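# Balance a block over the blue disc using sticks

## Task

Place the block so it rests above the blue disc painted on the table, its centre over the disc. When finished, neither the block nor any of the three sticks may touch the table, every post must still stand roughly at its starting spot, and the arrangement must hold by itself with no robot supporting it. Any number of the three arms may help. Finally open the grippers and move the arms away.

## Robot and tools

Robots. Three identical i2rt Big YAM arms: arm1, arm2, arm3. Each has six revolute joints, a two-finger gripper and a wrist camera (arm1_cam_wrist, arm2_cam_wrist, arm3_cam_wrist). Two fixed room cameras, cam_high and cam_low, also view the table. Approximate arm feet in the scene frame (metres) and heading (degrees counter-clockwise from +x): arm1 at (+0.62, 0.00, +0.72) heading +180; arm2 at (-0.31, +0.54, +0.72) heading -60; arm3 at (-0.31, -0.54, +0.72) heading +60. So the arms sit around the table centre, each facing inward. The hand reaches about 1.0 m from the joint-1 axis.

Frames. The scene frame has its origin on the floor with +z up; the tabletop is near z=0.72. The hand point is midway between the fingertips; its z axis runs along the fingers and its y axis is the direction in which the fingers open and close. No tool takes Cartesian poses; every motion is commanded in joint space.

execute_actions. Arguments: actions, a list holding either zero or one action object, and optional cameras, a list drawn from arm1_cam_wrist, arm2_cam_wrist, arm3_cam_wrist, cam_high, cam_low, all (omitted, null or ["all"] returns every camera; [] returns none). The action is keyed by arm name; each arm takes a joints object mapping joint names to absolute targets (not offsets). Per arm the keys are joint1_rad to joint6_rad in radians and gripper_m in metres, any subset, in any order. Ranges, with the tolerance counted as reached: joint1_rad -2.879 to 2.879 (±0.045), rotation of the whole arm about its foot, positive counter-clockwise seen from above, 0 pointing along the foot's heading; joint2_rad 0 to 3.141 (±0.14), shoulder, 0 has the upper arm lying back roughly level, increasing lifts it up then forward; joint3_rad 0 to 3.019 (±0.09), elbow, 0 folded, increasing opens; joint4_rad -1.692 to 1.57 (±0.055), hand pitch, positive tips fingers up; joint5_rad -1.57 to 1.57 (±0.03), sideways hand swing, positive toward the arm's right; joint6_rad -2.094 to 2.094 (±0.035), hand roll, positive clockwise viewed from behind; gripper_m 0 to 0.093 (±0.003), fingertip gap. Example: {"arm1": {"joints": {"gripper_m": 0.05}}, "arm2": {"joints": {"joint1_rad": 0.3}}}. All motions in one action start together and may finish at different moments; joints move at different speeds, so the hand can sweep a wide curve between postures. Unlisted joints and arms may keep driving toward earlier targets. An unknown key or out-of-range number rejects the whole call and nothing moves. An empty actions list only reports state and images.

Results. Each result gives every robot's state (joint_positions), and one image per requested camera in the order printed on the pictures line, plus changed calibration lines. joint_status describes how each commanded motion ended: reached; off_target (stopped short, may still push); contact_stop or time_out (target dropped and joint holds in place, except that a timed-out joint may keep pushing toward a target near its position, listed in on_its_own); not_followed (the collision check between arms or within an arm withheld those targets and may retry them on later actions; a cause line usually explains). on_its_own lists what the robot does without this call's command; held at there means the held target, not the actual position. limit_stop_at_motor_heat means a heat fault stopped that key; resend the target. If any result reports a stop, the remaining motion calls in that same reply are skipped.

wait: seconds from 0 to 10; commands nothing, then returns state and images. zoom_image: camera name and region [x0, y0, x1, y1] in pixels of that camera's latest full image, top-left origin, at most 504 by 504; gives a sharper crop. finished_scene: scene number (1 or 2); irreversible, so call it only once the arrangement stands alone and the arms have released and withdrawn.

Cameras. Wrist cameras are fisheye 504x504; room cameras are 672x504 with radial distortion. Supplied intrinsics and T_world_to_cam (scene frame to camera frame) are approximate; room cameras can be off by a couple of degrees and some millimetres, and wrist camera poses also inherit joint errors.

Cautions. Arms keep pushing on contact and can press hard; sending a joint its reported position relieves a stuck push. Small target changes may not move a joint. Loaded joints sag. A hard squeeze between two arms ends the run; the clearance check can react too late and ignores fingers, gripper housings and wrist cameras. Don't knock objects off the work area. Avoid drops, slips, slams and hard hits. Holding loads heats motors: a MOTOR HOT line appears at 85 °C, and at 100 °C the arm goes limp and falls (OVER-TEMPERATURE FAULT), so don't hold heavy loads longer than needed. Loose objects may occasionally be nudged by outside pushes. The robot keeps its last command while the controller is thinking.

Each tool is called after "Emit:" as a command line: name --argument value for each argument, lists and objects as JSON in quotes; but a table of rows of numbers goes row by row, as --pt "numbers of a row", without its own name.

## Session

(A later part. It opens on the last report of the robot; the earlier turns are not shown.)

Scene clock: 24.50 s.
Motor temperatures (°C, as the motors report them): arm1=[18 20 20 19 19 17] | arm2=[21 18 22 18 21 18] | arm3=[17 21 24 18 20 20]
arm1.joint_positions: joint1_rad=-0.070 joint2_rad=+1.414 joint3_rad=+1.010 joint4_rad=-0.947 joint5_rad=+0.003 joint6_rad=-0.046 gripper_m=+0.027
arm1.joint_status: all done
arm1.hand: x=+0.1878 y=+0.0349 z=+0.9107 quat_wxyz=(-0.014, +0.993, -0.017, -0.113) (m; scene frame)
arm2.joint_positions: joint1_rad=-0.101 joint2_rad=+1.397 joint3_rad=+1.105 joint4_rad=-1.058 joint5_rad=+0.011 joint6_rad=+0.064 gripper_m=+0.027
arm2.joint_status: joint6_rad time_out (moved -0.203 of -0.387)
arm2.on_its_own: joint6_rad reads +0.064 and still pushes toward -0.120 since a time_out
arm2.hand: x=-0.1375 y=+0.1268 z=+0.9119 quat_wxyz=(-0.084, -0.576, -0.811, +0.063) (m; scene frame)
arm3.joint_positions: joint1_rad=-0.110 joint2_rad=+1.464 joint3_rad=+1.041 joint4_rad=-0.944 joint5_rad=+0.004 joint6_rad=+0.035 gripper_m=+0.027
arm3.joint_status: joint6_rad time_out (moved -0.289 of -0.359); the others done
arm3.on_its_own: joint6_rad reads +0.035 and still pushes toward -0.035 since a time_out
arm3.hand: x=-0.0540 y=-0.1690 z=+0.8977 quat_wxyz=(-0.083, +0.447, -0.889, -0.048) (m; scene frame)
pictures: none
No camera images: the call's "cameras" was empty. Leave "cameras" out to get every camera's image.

Emit:
execute_actions --actions '[]'

Scene clock: 24.80 s.
Motor temperatures (°C, as the motors report them): arm1=[18 20 20 19 19 17] | arm2=[21 18 22 18 21 19] | arm3=[17 21 25 18 20 20]
arm1.joint_positions: joint1_rad=-0.070 joint2_rad=+1.414 joint3_rad=+1.010 joint4_rad=-0.947 joint5_rad=+0.003 joint6_rad=-0.046 gripper_m=+0.027
arm1.joint_status: all done
arm1.hand: x=+0.1878 y=+0.0349 z=+0.9107 quat_wxyz=(-0.014, +0.993, -0.017, -0.113) (m; scene frame)
arm2.joint_positions: joint1_rad=-0.101 joint2_rad=+1.397 joint3_rad=+1.105 joint4_rad=-1.058 joint5_rad=+0.011 joint6_rad=+0.064 gripper_m=+0.027
arm2.joint_status: joint6_rad time_out (moved -0.203 of -0.387)
arm2.on_its_own: joint6_rad reads +0.064 and still pushes toward -0.120 since a time_out
arm2.hand: x=-0.1375 y=+0.1268 z=+0.9119 quat_wxyz=(-0.084, -0.576, -0.811, +0.063) (m; scene frame)
arm3.joint_positions: joint1_rad=-0.110 joint2_rad=+1.464 joint3_rad=+1.041 joint4_rad=-0.944 joint5_rad=+0.004 joint6_rad=+0.035 gripper_m=+0.027
arm3.joint_status: joint6_rad time_out (moved -0.289 of -0.359); the others done
arm3.on_its_own: joint6_rad reads +0.035 and still pushes toward -0.035 since a time_out
arm3.hand: x=-0.0540 y=-0.1690 z=+0.8977 quat_wxyz=(-0.083, +0.447, -0.889, -0.048) (m; scene frame)
pictures: arm1_cam_wrist, arm2_cam_wrist, arm3_cam_wrist, cam_high, cam_low
camera_calibration (this result's frames):
arm1_cam_wrist: T_world_to_cam=[[0.0250261, 0.99937, 0.0251782, -0.062181], [0.908989, -0.0332308, 0.415493, -0.545198], [0.416068, 0.0124885, -0.909248, 0.867855], [0, 0, 0, 1]] pos_world=[0.136048, 0.0331862, 1.01719]
arm2_cam_wrist: T_world_to_cam=[[-0.944775, -0.327717, 0.00148247, -0.0937383], [-0.300041, 0.86679, 0.398309, -0.507446], [-0.131817, 0.375867, -0.91725, 0.896894], [0, 0, 0, 1]] pos_world=[-0.12259, 0.0720168, 1.02494]
arm3_cam_wrist: T_world_to_cam=[[0.802235, -0.596952, -0.00817842, -0.0481592], [-0.542239, -0.734302, 0.408384, -0.508447], [-0.249791, -0.323185, -0.912774, 0.871958], [0, 0, 0, 1]] pos_world=[-0.0192577, -0.120299, 1.00315]
Images, in order (width x height): arm1_cam_wrist 504x504, arm2_cam_wrist 504x504, arm3_cam_wrist 504x504, cam_high 672x504, cam_low 672x504.

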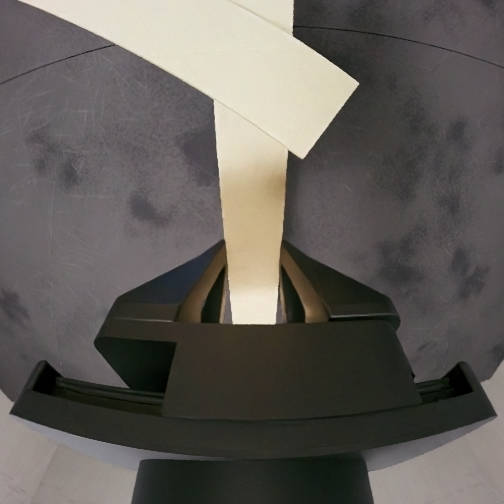

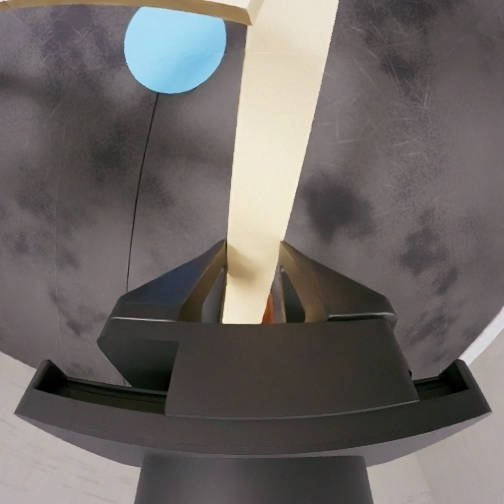

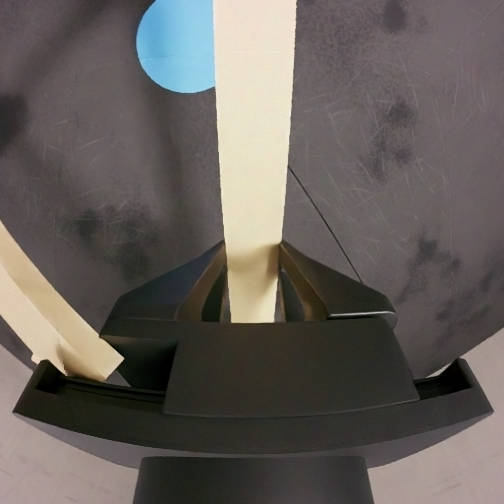

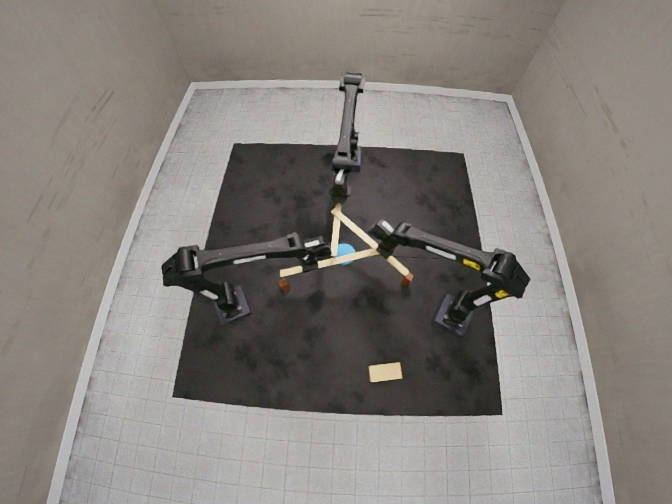

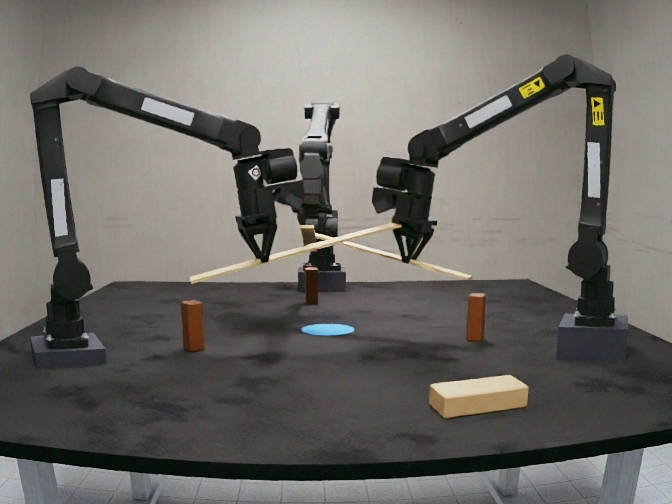

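Emit:
execute_actions --actions '[{"arm2":{"joints":{"joint6_rad":0.2,"joint2_rad":1.25,"joint3_rad":0.97}}}]' --cameras '["arm2_cam_wrist","arm3_cam_wrist","cam_high"]'

Scene clock: 26.27 s.
Motor temperatures (°C, as the motors report them): arm1=[18 20 20 19 19 17] | arm2=[21 18 22 18 21 19] | arm3=[17 21 25 18 20 20]
arm1.joint_positions: joint1_rad=-0.070 joint2_rad=+1.414 joint3_rad=+1.010 joint4_rad=-0.947 joint5_rad=+0.003 joint6_rad=-0.046 gripper_m=+0.027
arm1.joint_status: not commanded
arm1.hand: x=+0.1878 y=+0.0349 z=+0.9107 quat_wxyz=(-0.014, +0.993, -0.017, -0.113) (m; scene frame)
arm2.joint_positions: joint1_rad=-0.059 joint2_rad=+1.244 joint3_rad=+0.972 joint4_rad=-1.044 joint5_rad=+0.001 joint6_rad=+0.191 gripper_m=+0.027
arm2.joint_status: all done
arm2.hand: x=-0.1396 y=+0.1791 z=+0.9174 quat_wxyz=(-0.106, -0.608, -0.785, +0.059) (m; scene frame)
arm3.joint_positions: joint1_rad=-0.084 joint2_rad=+1.477 joint3_rad=+1.055 joint4_rad=-0.944 joint5_rad=-0.002 joint6_rad=-0.014 gripper_m=+0.027
arm3.joint_status: not commanded
arm3.on_its_own: joint6_rad moved -0.049 to your old target -0.035
arm3.hand: x=-0.0616 y=-0.1571 z=+0.8978 quat_wxyz=(-0.082, +0.480, -0.872, -0.050) (m; scene frame)
pictures: arm2_cam_wrist, arm3_cam_wrist, cam_high
camera_calibration (this result's frames):
arm2_cam_wrist: T_world_to_cam=[[-0.966682, -0.252584, -0.0415527, -0.0555735], [-0.249686, 0.894635, 0.37052, -0.528098], [-0.0564129, 0.36855, -0.927895, 0.903565], [0, 0, 0, 1]] pos_world=[-0.134608, 0.12541, 1.03177]
arm3_cam_wrist: T_world_to_cam=[[0.844986, -0.534759, -0.00555986, -0.0248908], [-0.486618, -0.773146, 0.406753, -0.505147], [-0.221814, -0.340995, -0.913521, 0.87357], [0, 0, 0, 1]] pos_world=[-0.0310117, -0.10598, 1.00336]
Images, in order (width x height): arm2_cam_wrist 504x504, arm3_cam_wrist 504x504, cam_high 672x504.

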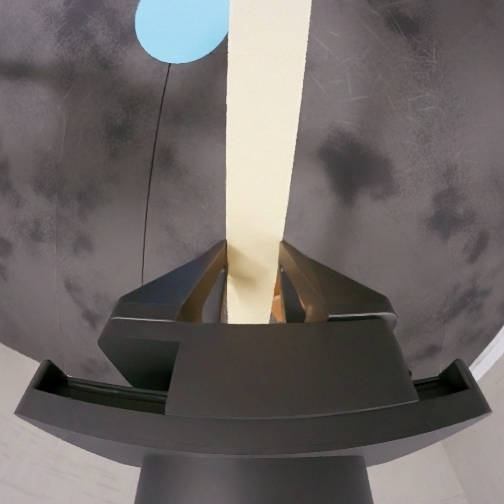

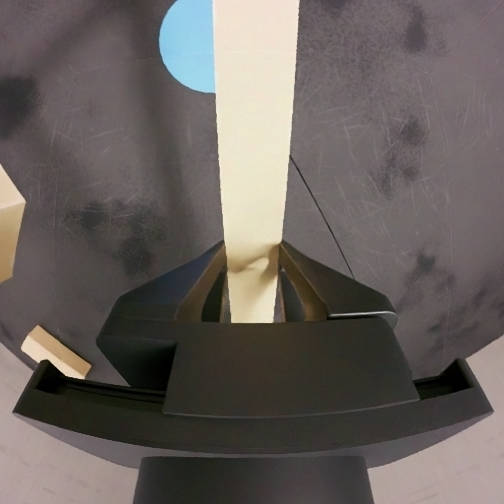

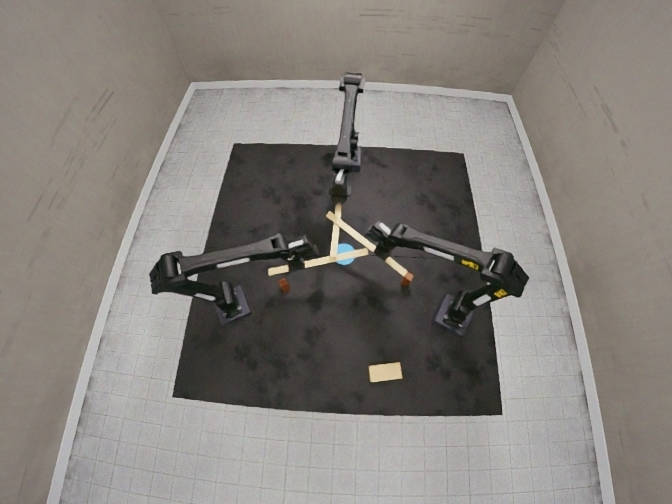

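Emit:
execute_actions --actions '[{"arm2":{"joints":{"joint6_rad":-0.17}}}]' --cameras '["cam_high"]'

Emit:
execute_actions --actions '[{"arm1":{"joints":{"joint2_rad":1.464,"joint3_rad":0.946,"joint4_rad":-0.897}},"arm2":{"joints":{"joint2_rad":1.436,"joint3_rad":1.055,"joint4_rad":-1.0}},"arm3":{"joints":{"joint1_rad":-0.1,"joint2_rad":1.527,"joint3_rad":1.018,"joint4_rad":-0.905}}}]'

Scene clock: 28.10 s.
Motor temperatures (°C, as the motors report them): arm1=[18 20 20 19 19 17] | arm2=[21 18 22 18 21 19] | arm3=[17 21 25 18 20 20]
arm1.joint_positions: joint1_rad=-0.070 joint2_rad=+1.414 joint3_rad=+1.010 joint4_rad=-0.947 joint5_rad=+0.003 joint6_rad=-0.046 gripper_m=+0.027
arm1.joint_status: not commanded
arm1.hand: x=+0.1878 y=+0.0349 z=+0.9107 quat_wxyz=(-0.014, +0.993, -0.017, -0.113) (m; scene frame)
arm2.joint_positions: joint1_rad=-0.059 joint2_rad=+1.244 joint3_rad=+0.972 joint4_rad=-1.044 joint5_rad=+0.001 joint6_rad=-0.156 gripper_m=+0.027
arm2.joint_status: all done
arm2.hand: x=-0.1396 y=+0.1791 z=+0.9174 quat_wxyz=(-0.094, -0.463, -0.878, +0.076) (m; scene frame)
arm3.joint_positions: joint1_rad=-0.084 joint2_rad=+1.477 joint3_rad=+1.055 joint4_rad=-0.944 joint5_rad=-0.002 joint6_rad=-0.014 gripper_m=+0.027
arm3.joint_status: not commanded
arm3.hand: x=-0.0616 y=-0.1571 z=+0.8978 quat_wxyz=(-0.082, +0.480, -0.872, -0.050) (m; scene frame)
pictures: cam_high
Images, in order (width x height): cam_high 672x504.

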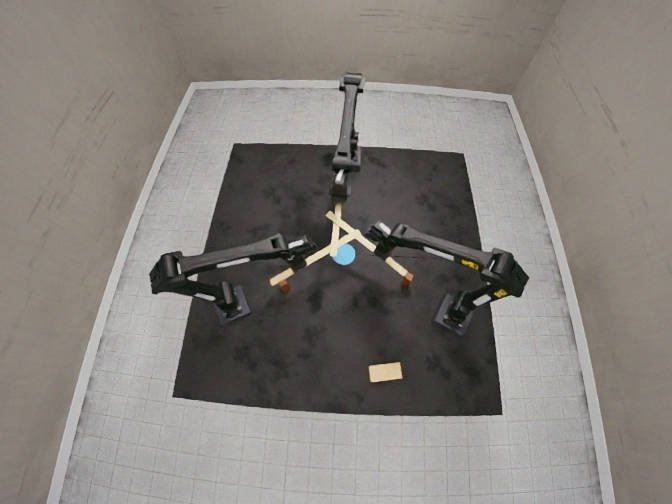

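Scene clock: 29.03 s.
Motor temperatures (°C, as the motors report them): arm1=[18 20 20 19 19 17] | arm2=[21 18 22 18 21 18] | arm3=[17 21 25 18 20 20]
arm1.joint_positions: joint1_rad=-0.070 joint2_rad=+1.464 joint3_rad=+0.945 joint4_rad=-0.919 joint5_rad=+0.003 joint6_rad=-0.046 gripper_m=+0.027
arm1.joint_status: all done
arm1.hand: x=+0.2088 y=+0.0337 z=+0.8665 quat_wxyz=(-0.012, +0.997, -0.018, -0.070) (m; scene frame)
arm2.joint_positions: joint1_rad=-0.059 joint2_rad=+1.442 joint3_rad=+1.006 joint4_rad=-1.010 joint5_rad=+0.001 joint6_rad=-0.161 gripper_m=+0.027
arm2.joint_status: all done
arm2.hand: x=-0.1306 y=+0.1590 z=+0.8559 quat_wxyz=(-0.042, -0.464, -0.884, +0.037) (m; scene frame)
arm3.joint_positions: joint1_rad=-0.093 joint2_rad=+1.532 joint3_rad=+1.009 joint4_rad=-0.923 joint5_rad=-0.002 joint6_rad=-0.020 gripper_m=+0.027
arm3.joint_status: all done
arm3.hand: x=-0.0676 y=-0.1728 z=+0.8582 quat_wxyz=(-0.048, +0.481, -0.875, -0.031) (m; scene frame)
pictures: arm1_cam_wrist, arm2_cam_wrist, arm3_cam_wrist, cam_high, cam_low
camera_calibration (this result's frames):
arm1_cam_wrist: T_world_to_cam=[[0.0240307, 0.999507, 0.020185, -0.0558434], [0.869377, -0.0308619, 0.493184, -0.605085], [0.493564, 0.00569679, -0.869691, 0.768729], [0, 0, 0, 1]] pos_world=[0.147972, 0.0327625, 0.968102]
arm2_cam_wrist: T_world_to_cam=[[-0.824526, -0.56539, 0.0221649, -0.0407653], [-0.484336, 0.725491, 0.48896, -0.590152], [-0.292534, 0.392425, -0.872025, 0.772061], [0, 0, 0, 1]] pos_world=[-0.09359, 0.102125, 0.962721]
arm3_cam_wrist: T_world_to_cam=[[0.843637, -0.536887, -0.00539429, -0.029046], [-0.469438, -0.742453, 0.477902, -0.55863], [-0.260585, -0.400644, -0.878396, 0.787662], [0, 0, 0, 1]] pos_world=[-0.0324853, -0.114779, 0.958694]
Images, in order (width x height): arm1_cam_wrist 504x504, arm2_cam_wrist 504x504, arm3_cam_wrist 504x504, cam_high 672x504, cam_low 672x504.

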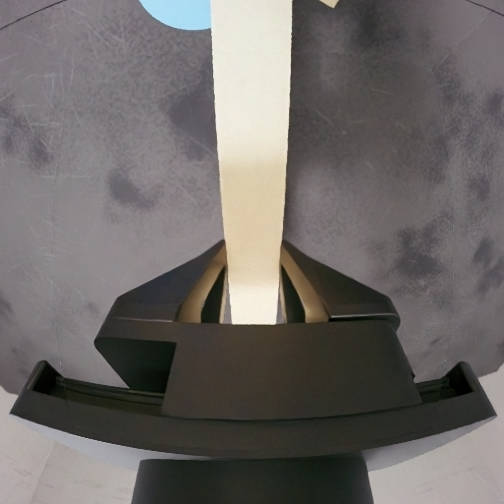

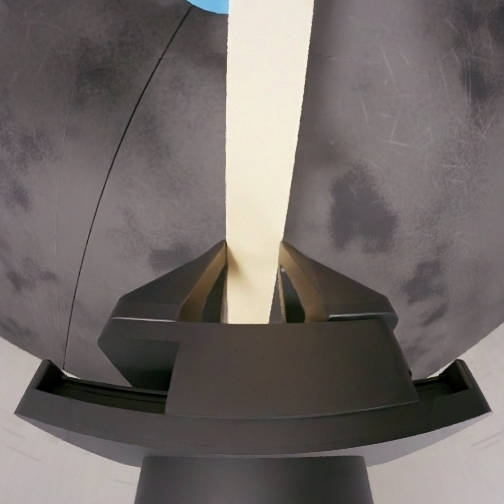

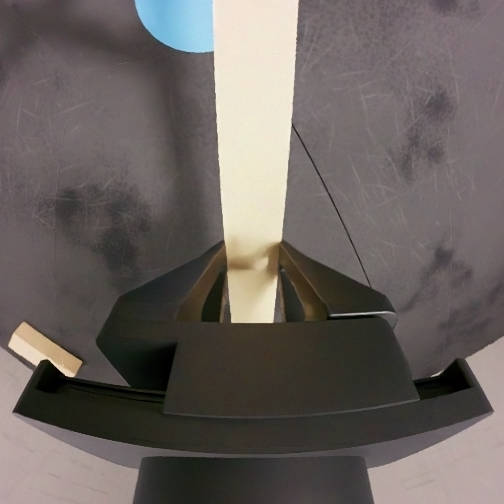

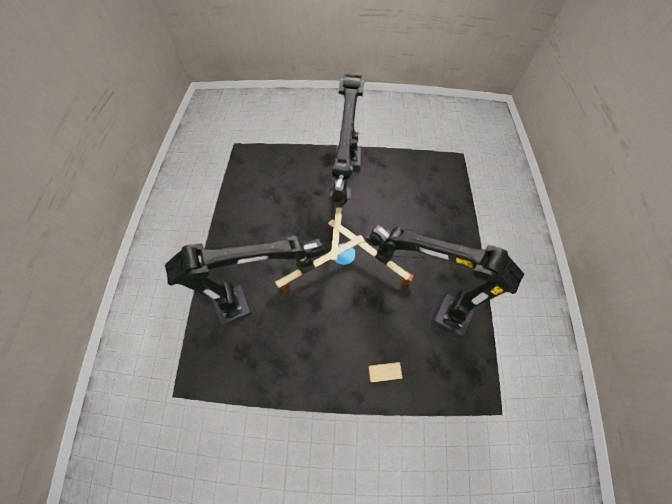

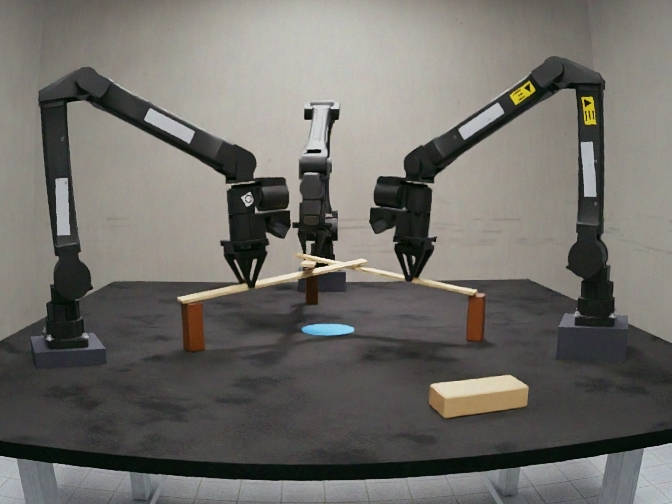

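Emit:
zoom_image --camera "cam_high" --region '[260, 170, 430, 310]'

Emit:
zoom_image --camera "cam_low" --region '[160, 230, 510, 360]'

Region (260, 170, 430, 310) of cam_high's 672x504 image, scaled by 2.965, with more detail than that image has; it fills the top 415 rows of this view, and the rest is white.

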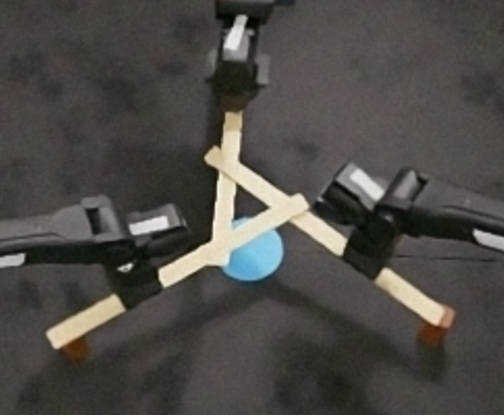

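Region (160, 230, 510, 360) of cam_low's 672x504 image, scaled by 1.440, with more detail than that image has; it fills the top 187 rows of this view, and the rest is white.

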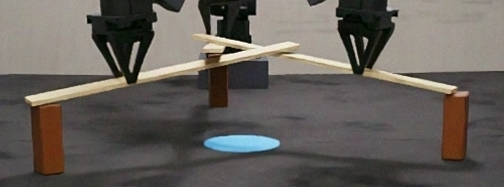

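Emit:
execute_actions --actions '[{"arm1":{"joints":{"joint1_rad":-0.045,"joint6_rad":-0.12,"joint2_rad":1.50}},"arm2":{"joints":{"joint6_rad":-0.22}},"arm3":{"joints":{"joint1_rad":-0.07,"joint6_rad":-0.09,"joint4_rad":-0.985}}}]' --cameras '["cam_high","cam_low","arm2_cam_wrist"]'

Emit:
zoom_image --camera "cam_high" --region '[260, 170, 430, 310]'

Emit:
zoom_image --camera "cam_low" --region '[160, 230, 510, 360]'

Scene clock: 31.50 s.
Motor temperatures (°C, as the motors report them): arm1=[18 20 20 19 19 17] | arm2=[21 18 23 18 21 18] | arm3=[17 21 25 18 20 20]
arm1.joint_positions: joint1_rad=-0.060 joint2_rad=+1.492 joint3_rad=+0.945 joint4_rad=-0.910 joint5_rad=+0.003 joint6_rad=-0.081 gripper_m=+0.027
arm1.joint_status: joint6_rad time_out (moved -0.035 of -0.074); the others done
arm1.on_its_own: joint6_rad reads -0.081 and still pushes toward -0.120 since a time_out
arm1.hand: x=+0.2078 y=+0.0296 z=+0.8558 quat_wxyz=(-0.012, +0.998, +0.005, -0.060) (m; scene frame)
arm2.joint_positions: joint1_rad=-0.059 joint2_rad=+1.442 joint3_rad=+1.006 joint4_rad=-1.008 joint5_rad=+0.003 joint6_rad=-0.185 gripper_m=+0.027
arm2.joint_status: joint6_rad time_out (moved -0.024 of -0.059)
arm2.on_its_own: joint6_rad reads -0.185 and still pushes toward -0.220 since a time_out
arm2.hand: x=-0.1308 y=+0.1582 z=+0.8560 quat_wxyz=(-0.041, -0.454, -0.889, +0.039) (m; scene frame)
arm3.joint_positions: joint1_rad=-0.086 joint2_rad=+1.532 joint3_rad=+1.009 joint4_rad=-0.961 joint5_rad=+0.000 joint6_rad=-0.050 gripper_m=+0.027
arm3.joint_status: joint6_rad time_out (moved -0.030 of -0.070); the others done
arm3.on_its_own: joint6_rad reads -0.050 and still pushes toward -0.090 since a time_out
arm3.hand: x=-0.0745 y=-0.1793 z=+0.8573 quat_wxyz=(-0.032, +0.497, -0.867, -0.021) (m; scene frame)
pictures: arm2_cam_wrist, cam_high, cam_low
camera_calibration (this result's frames):
arm2_cam_wrist: T_world_to_cam=[[-0.811287, -0.584007, 0.0273747, -0.0411821], [-0.49908, 0.716176, 0.487863, -0.58929], [-0.304521, 0.382135, -0.872491, 0.772794], [0, 0, 0, 1]] pos_world=[-0.0921811, 0.102673, 0.962876]
Images, in order (width x height): arm2_cam_wrist 504x504, cam_high 672x504, cam_low 672x504.

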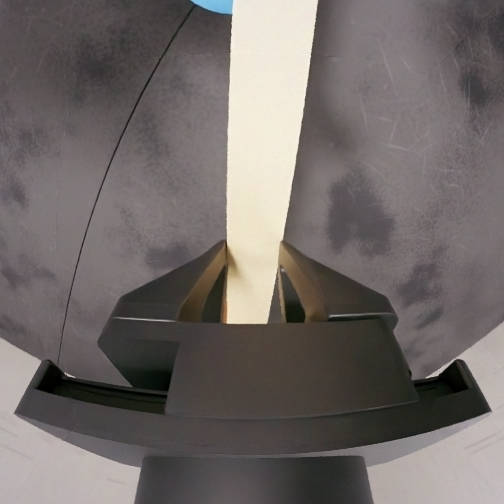

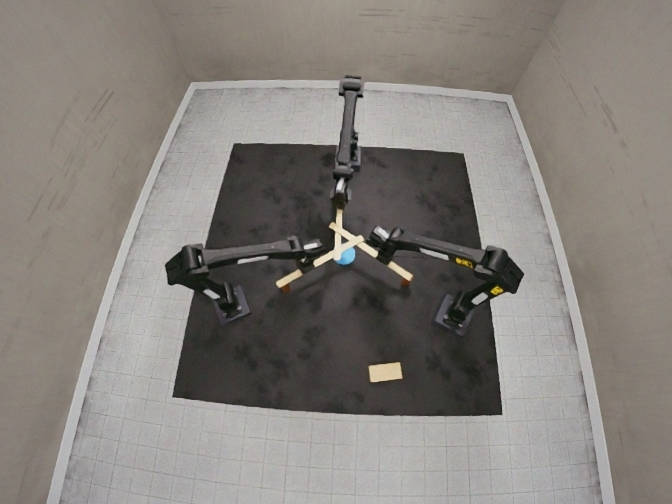

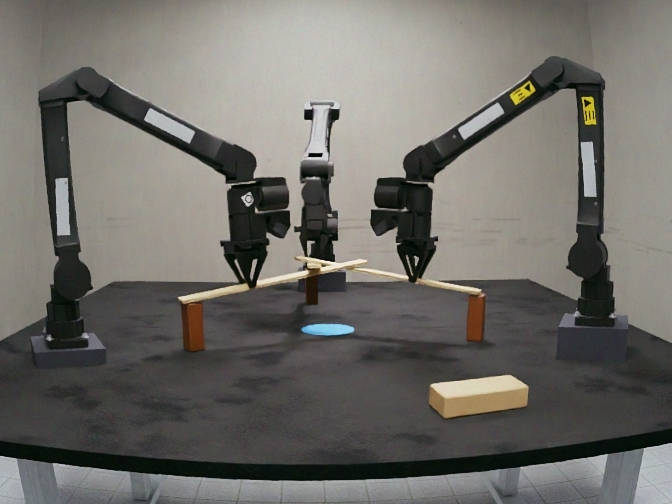

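Region (260, 170, 430, 310) of cam_high's 672x504 image, scaled by 2.965, with more detail than that image has; it fills the top 415 rows of this view, and the rest is white.

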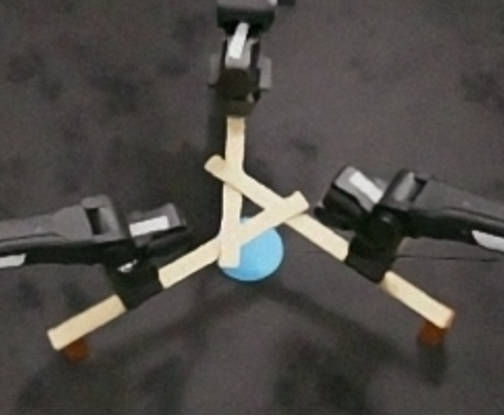

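Region (160, 230, 510, 360) of cam_low's 672x504 image, scaled by 1.440, with more detail than that image has; it fills the top 187 rows of this view, and the rest is white.

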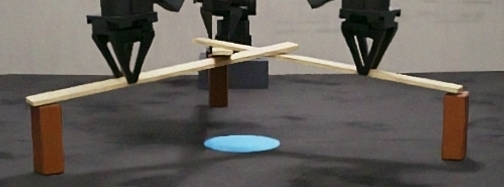

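Emit:
execute_actions --actions '[{"arm1":{"joints":{"joint6_rad":-0.081,"joint2_rad":1.535}},"arm2":{"joints":{"joint6_rad":-0.185,"joint2_rad":1.475}},"arm3":{"joints":{"joint6_rad":-0.05,"joint2_rad":1.575}}}]' --cameras '["cam_high","cam_low"]'

Emit:
zoom_image --camera "cam_low" --region '[160, 230, 510, 360]'

Scene clock: 32.63 s.
Motor temperatures (°C, as the motors report them): arm1=[18 20 20 19 19 17] | arm2=[21 18 23 18 21 18] | arm3=[17 21 25 18 20 20]
arm1.joint_positions: joint1_rad=-0.059 joint2_rad=+1.510 joint3_rad=+0.945 joint4_rad=-0.907 joint5_rad=+0.002 joint6_rad=-0.081 gripper_m=+0.027
arm1.joint_status: all done
arm1.hand: x=+0.2080 y=+0.0294 z=+0.8488 quat_wxyz=(-0.011, +0.999, +0.005, -0.053) (m; scene frame)
arm2.joint_positions: joint1_rad=-0.059 joint2_rad=+1.456 joint3_rad=+1.008 joint4_rad=-1.007 joint5_rad=+0.006 joint6_rad=-0.177 gripper_m=+0.027
arm2.joint_status: all done
arm2.hand: x=-0.1308 y=+0.1572 z=+0.8516 quat_wxyz=(-0.037, -0.457, -0.888, +0.037) (m; scene frame)
arm3.joint_positions: joint1_rad=-0.086 joint2_rad=+1.547 joint3_rad=+1.010 joint4_rad=-0.966 joint5_rad=+0.002 joint6_rad=-0.044 gripper_m=+0.027
arm3.joint_status: all done
arm3.hand: x=-0.0753 y=-0.1808 z=+0.8515 quat_wxyz=(-0.024, +0.495, -0.869, -0.016) (m; scene frame)
pictures: cam_high, cam_low
Images, in order (width x height): cam_high 672x504, cam_low 672x504.

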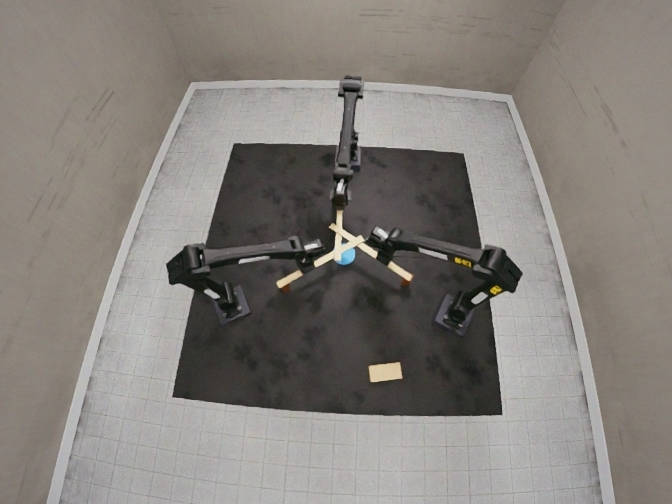

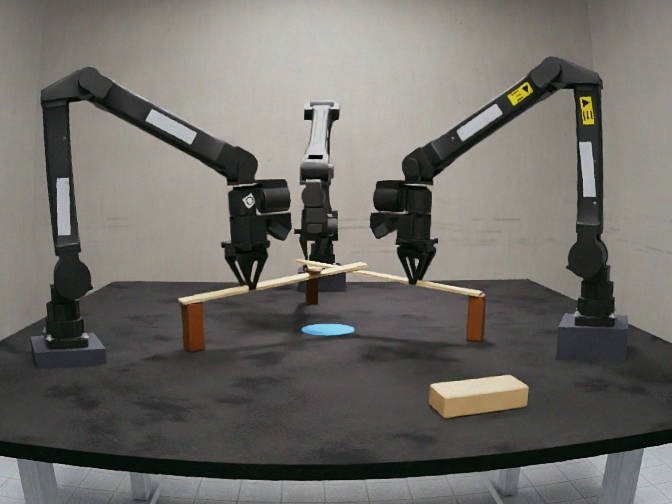

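Region (160, 230, 510, 360) of cam_low's 672x504 image, scaled by 1.440, with more detail than that image has; it fills the top 187 rows of this view, and the rest is white.

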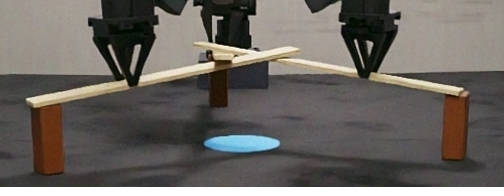

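Release one at a time.

Emit:
execute_actions --actions '[{"arm2":{"joints":{"gripper_m":0.036,"joint2_rad":1.456}}}]' --cameras '["cam_low"]'

Emit:
execute_actions --actions '[{"arm1":{"joints":{"gripper_m":0.036,"joint2_rad":1.51}},"arm3":{"joints":{"gripper_m":0.036,"joint2_rad":1.547}}}]'

Scene clock: 33.43 s.
Motor temperatures (°C, as the motors report them): arm1=[18 20 20 19 19 17] | arm2=[21 18 23 18 21 18] | arm3=[17 21 25 18 20 20]
arm1.joint_positions: joint1_rad=-0.059 joint2_rad=+1.510 joint3_rad=+0.945 joint4_rad=-0.907 joint5_rad=+0.002 joint6_rad=-0.081 gripper_m=+0.027
arm1.joint_status: not commanded
arm1.hand: x=+0.2079 y=+0.0294 z=+0.8488 quat_wxyz=(-0.011, +0.999, +0.005, -0.053) (m; scene frame)
arm2.joint_positions: joint1_rad=-0.059 joint2_rad=+1.456 joint3_rad=+1.008 joint4_rad=-1.007 joint5_rad=+0.003 joint6_rad=-0.177 gripper_m=+0.036
arm2.joint_status: all done
arm2.hand: x=-0.1304 y=+0.1574 z=+0.8516 quat_wxyz=(-0.038, -0.457, -0.888, +0.036) (m; scene frame)
arm3.joint_positions: joint1_rad=-0.086 joint2_rad=+1.547 joint3_rad=+1.010 joint4_rad=-0.966 joint5_rad=+0.002 joint6_rad=-0.044 gripper_m=+0.027
arm3.joint_status: not commanded
arm3.hand: x=-0.0753 y=-0.1808 z=+0.8515 quat_wxyz=(-0.024, +0.495, -0.869, -0.016) (m; scene frame)
pictures: cam_low
Images, in order (width x height): cam_low 672x504.

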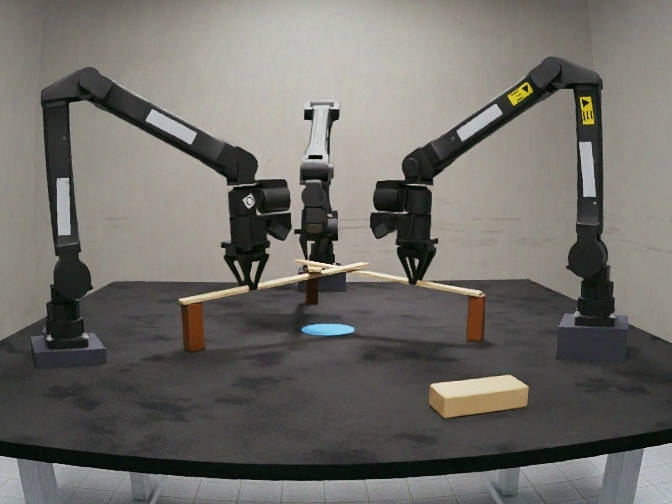

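Scene clock: 34.27 s.
Motor temperatures (°C, as the motors report them): arm1=[18 20 20 19 19 17] | arm2=[21 18 23 18 21 18] | arm3=[17 21 25 18 20 20]
arm1.joint_positions: joint1_rad=-0.058 joint2_rad=+1.510 joint3_rad=+0.945 joint4_rad=-0.907 joint5_rad=+0.002 joint6_rad=-0.081 gripper_m=+0.036
arm1.joint_status: all done
arm1.hand: x=+0.2079 y=+0.0290 z=+0.8488 quat_wxyz=(-0.011, +0.999, +0.006, -0.053) (m; scene frame)
arm2.joint_positions: joint1_rad=-0.059 joint2_rad=+1.456 joint3_rad=+1.008 joint4_rad=-1.007 joint5_rad=+0.003 joint6_rad=-0.177 gripper_m=+0.036
arm2.joint_status: not commanded
arm2.hand: x=-0.1304 y=+0.1574 z=+0.8516 quat_wxyz=(-0.038, -0.457, -0.888, +0.036) (m; scene frame)
arm3.joint_positions: joint1_rad=-0.079 joint2_rad=+1.548 joint3_rad=+1.010 joint4_rad=-0.970 joint5_rad=+0.002 joint6_rad=-0.044 gripper_m=+0.036
arm3.joint_status: all done
arm3.hand: x=-0.0785 y=-0.1800 z=+0.8512 quat_wxyz=(-0.021, +0.498, -0.867, -0.015) (m; scene frame)
pictures: arm1_cam_wrist, arm2_cam_wrist, arm3_cam_wrist, cam_high, cam_low
camera_calibration (this result's frames):
arm1_cam_wrist: T_world_to_cam=[[-0.0226572, 0.999518, 0.0212371, -0.0418861], [0.852439, 0.00821593, 0.522762, -0.618398], [0.522335, 0.0299477, -0.852214, 0.732227], [0, 0, 0, 1]] pos_world=[0.14373, 0.0250182, 0.948179]
arm2_cam_wrist: T_world_to_cam=[[-0.815839, -0.577782, 0.0239693, -0.0398036], [-0.491952, 0.715239, 0.496404, -0.592536], [-0.303957, 0.393194, -0.867761, 0.763671], [0, 0, 0, 1]] pos_world=[-0.0918494, 0.100536, 0.957775]
arm3_cam_wrist: T_world_to_cam=[[0.863291, -0.504703, -0.00162896, -0.0196502], [-0.427002, -0.732096, 0.530758, -0.605575], [-0.269068, -0.457503, -0.847522, 0.738583], [0, 0, 0, 1]] pos_world=[-0.0428889, -0.115353, 0.947347]
Images, in order (width x height): arm1_cam_wrist 504x504, arm2_cam_wrist 504x504, arm3_cam_wrist 504x504, cam_high 672x504, cam_low 672x504.

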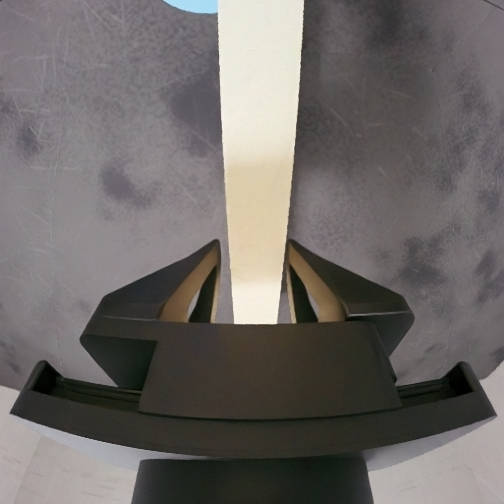

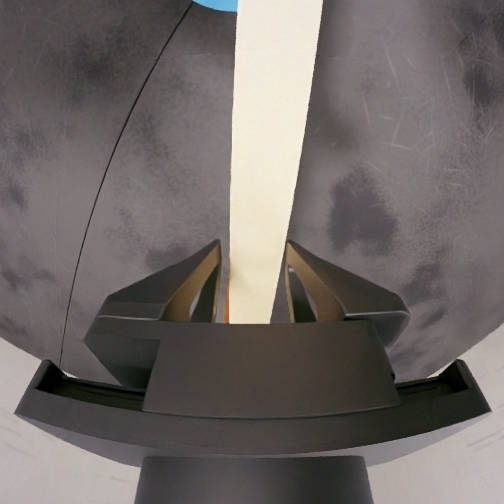

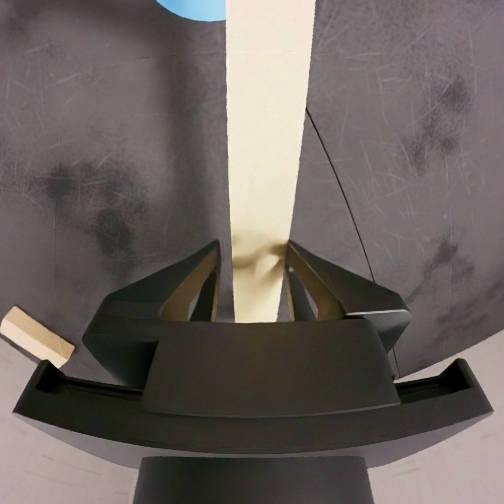

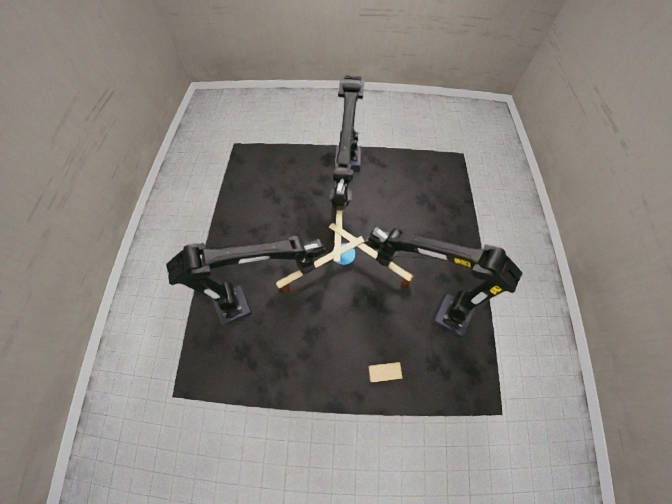

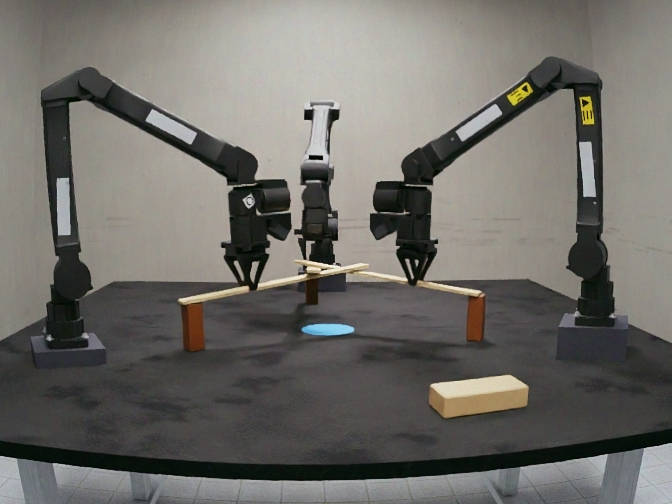

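Emit:
execute_actions --actions '[{"arm1":{"joints":{"gripper_m":0.06,"joint2_rad":0.8}},"arm2":{"joints":{"gripper_m":0.06,"joint2_rad":0.8}},"arm3":{"joints":{"gripper_m":0.06,"joint2_rad":1.25}}}]' --cameras '[]'

Emit:
execute_actions --actions '[{"arm3":{"joints":{"gripper_m":0.093,"joint1_rad":1.15,"joint4_rad":-0.885,"joint6_rad":0.59}}}]' --cameras '[]'

Emit:
execute_actions --actions '[{"arm3":{"joints":{"joint2_rad":1.675}}}]' --cameras '["cam_high","cam_low","arm3_cam_wrist"]'

Emit:
zoom_image --camera "cam_high" --region '[260, 170, 430, 310]'

Scene clock: 36.27 s.
Motor temperatures (°C, as the motors report them): arm1=[18 20 20 19 19 17] | arm2=[21 18 24 18 21 18] | arm3=[17 21 25 18 20 20]
arm1.joint_positions: joint1_rad=-0.058 joint2_rad=+0.796 joint3_rad=+0.945 joint4_rad=-0.907 joint5_rad=+0.002 joint6_rad=-0.081 gripper_m=+0.060
arm1.joint_status: all done
arm1.hand: x=+0.2615 y=+0.0221 z=+1.1214 quat_wxyz=(-0.036, +0.917, +0.007, -0.398) (m; scene frame)
arm2.joint_positions: joint1_rad=-0.059 joint2_rad=+0.793 joint3_rad=+1.015 joint4_rad=-1.007 joint5_rad=+0.003 joint6_rad=-0.177 gripper_m=+0.060
arm2.joint_status: all done
arm2.hand: x=-0.1561 y=+0.2166 z=+1.1054 quat_wxyz=(-0.296, -0.423, -0.824, +0.233) (m; scene frame)
arm3.joint_positions: joint1_rad=-0.079 joint2_rad=+1.244 joint3_rad=+1.010 joint4_rad=-0.970 joint5_rad=+0.002 joint6_rad=-0.044 gripper_m=+0.060
arm3.joint_status: all done
arm3.hand: x=-0.0769 y=-0.1797 z=+0.9743 quat_wxyz=(-0.155, +0.489, -0.854, -0.084) (m; scene frame)
pictures: none
No camera images: the call's "cameras" was empty. Leave "cameras" out to get every camera's image.

Scene clock: 37.93 s.
Motor temperatures (°C, as the motors report them): arm1=[18 20 20 19 19 17] | arm2=[21 18 24 18 21 18] | arm3=[17 21 25 18 20 20]
arm1.joint_positions: joint1_rad=-0.058 joint2_rad=+0.796 joint3_rad=+0.945 joint4_rad=-0.907 joint5_rad=+0.002 joint6_rad=-0.081 gripper_m=+0.060
arm1.joint_status: not commanded
arm1.hand: x=+0.2615 y=+0.0221 z=+1.1214 quat_wxyz=(-0.036, +0.917, +0.007, -0.398) (m; scene frame)
arm2.joint_positions: joint1_rad=-0.059 joint2_rad=+0.793 joint3_rad=+1.015 joint4_rad=-1.007 joint5_rad=+0.003 joint6_rad=-0.177 gripper_m=+0.060
arm2.joint_status: not commanded
arm2.hand: x=-0.1561 y=+0.2166 z=+1.1054 quat_wxyz=(-0.296, -0.423, -0.824, +0.233) (m; scene frame)
arm3.joint_positions: joint1_rad=+1.151 joint2_rad=+1.247 joint3_rad=+1.010 joint4_rad=-0.903 joint5_rad=+0.001 joint6_rad=+0.578 gripper_m=+0.093
arm3.joint_status: all done
arm3.hand: x=-0.5757 y=-0.1877 z=+0.9866 quat_wxyz=(-0.030, +0.717, -0.663, -0.214) (m; scene frame)
pictures: none
No camera images: the call's "cameras" was empty. Leave "cameras" out to get every camera's image.

Scene clock: 39.07 s.
Motor temperatures (°C, as the motors report them): arm1=[18 20 21 19 19 17] | arm2=[21 18 24 18 21 18] | arm3=[17 21 25 18 20 20]
arm1.joint_positions: joint1_rad=-0.058 joint2_rad=+0.796 joint3_rad=+0.945 joint4_rad=-0.907 joint5_rad=+0.002 joint6_rad=-0.081 gripper_m=+0.060
arm1.joint_status: not commanded
arm1.hand: x=+0.2615 y=+0.0221 z=+1.1214 quat_wxyz=(-0.036, +0.917, +0.007, -0.398) (m; scene frame)
arm2.joint_positions: joint1_rad=-0.059 joint2_rad=+0.793 joint3_rad=+1.015 joint4_rad=-1.007 joint5_rad=+0.003 joint6_rad=-0.177 gripper_m=+0.060
arm2.joint_status: not commanded
arm2.hand: x=-0.1561 y=+0.2166 z=+1.1054 quat_wxyz=(-0.296, -0.423, -0.824, +0.233) (m; scene frame)
arm3.joint_positions: joint1_rad=+1.151 joint2_rad=+1.696 joint3_rad=+1.007 joint4_rad=-0.901 joint5_rad=+0.001 joint6_rad=+0.578 gripper_m=+0.093
arm3.joint_status: all done
arm3.hand: x=-0.5703 y=-0.1990 z=+0.7976 quat_wxyz=(+0.008, +0.735, -0.678, +0.006) (m; scene frame)
pictures: arm3_cam_wrist, cam_high, cam_low
camera_calibration (this result's frames):
arm3_cam_wrist: T_world_to_cam=[[0.996835, 0.0794956, -0.00014141, 0.586526], [0.0642816, -0.80501, 0.589768, -0.582451], [0.0467701, -0.587911, -0.807573, 0.674517], [0, 0, 0, 1]] pos_world=[-0.578776, -0.118949, 0.888315]
Images, in order (width x height): arm3_cam_wrist 504x504, cam_high 672x504, cam_low 672x504.

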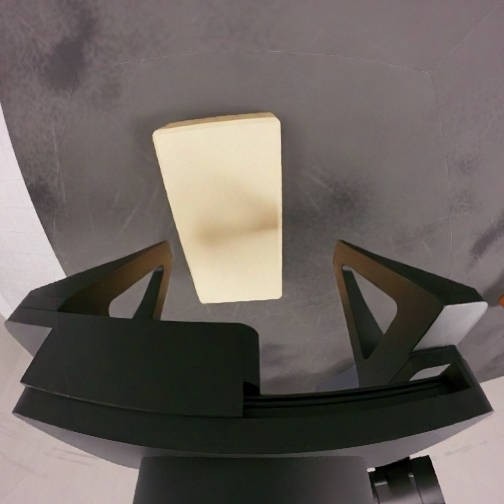

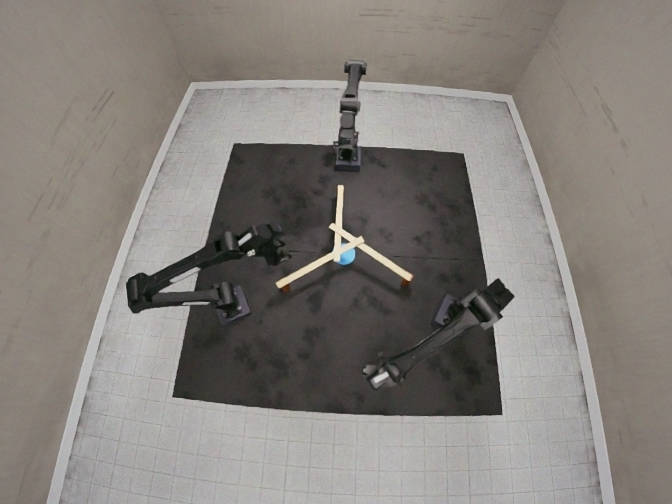

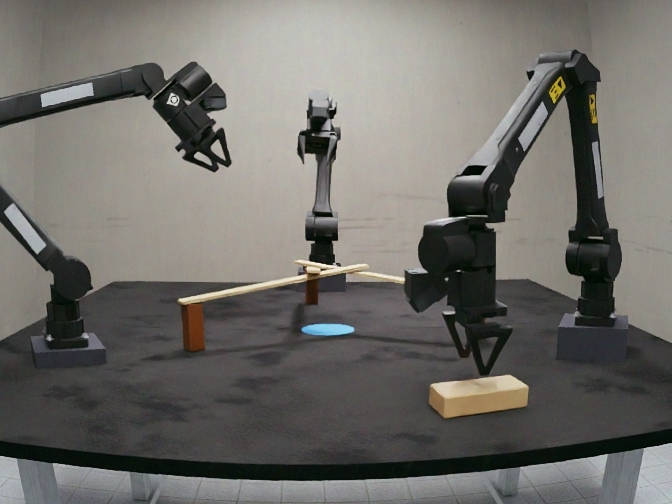

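Region (260, 170, 430, 310) of cam_high's 672x504 image, scaled by 2.965, with more detail than that image has; it fills the top 415 rows of this view, and the rest is white.

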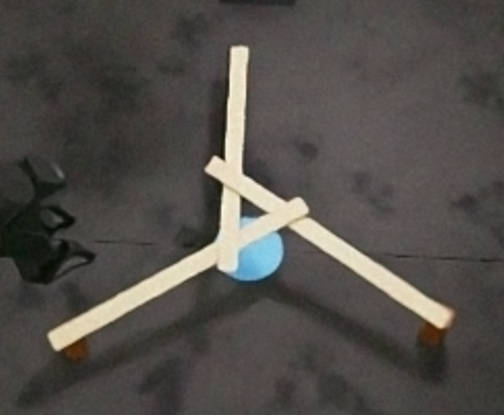

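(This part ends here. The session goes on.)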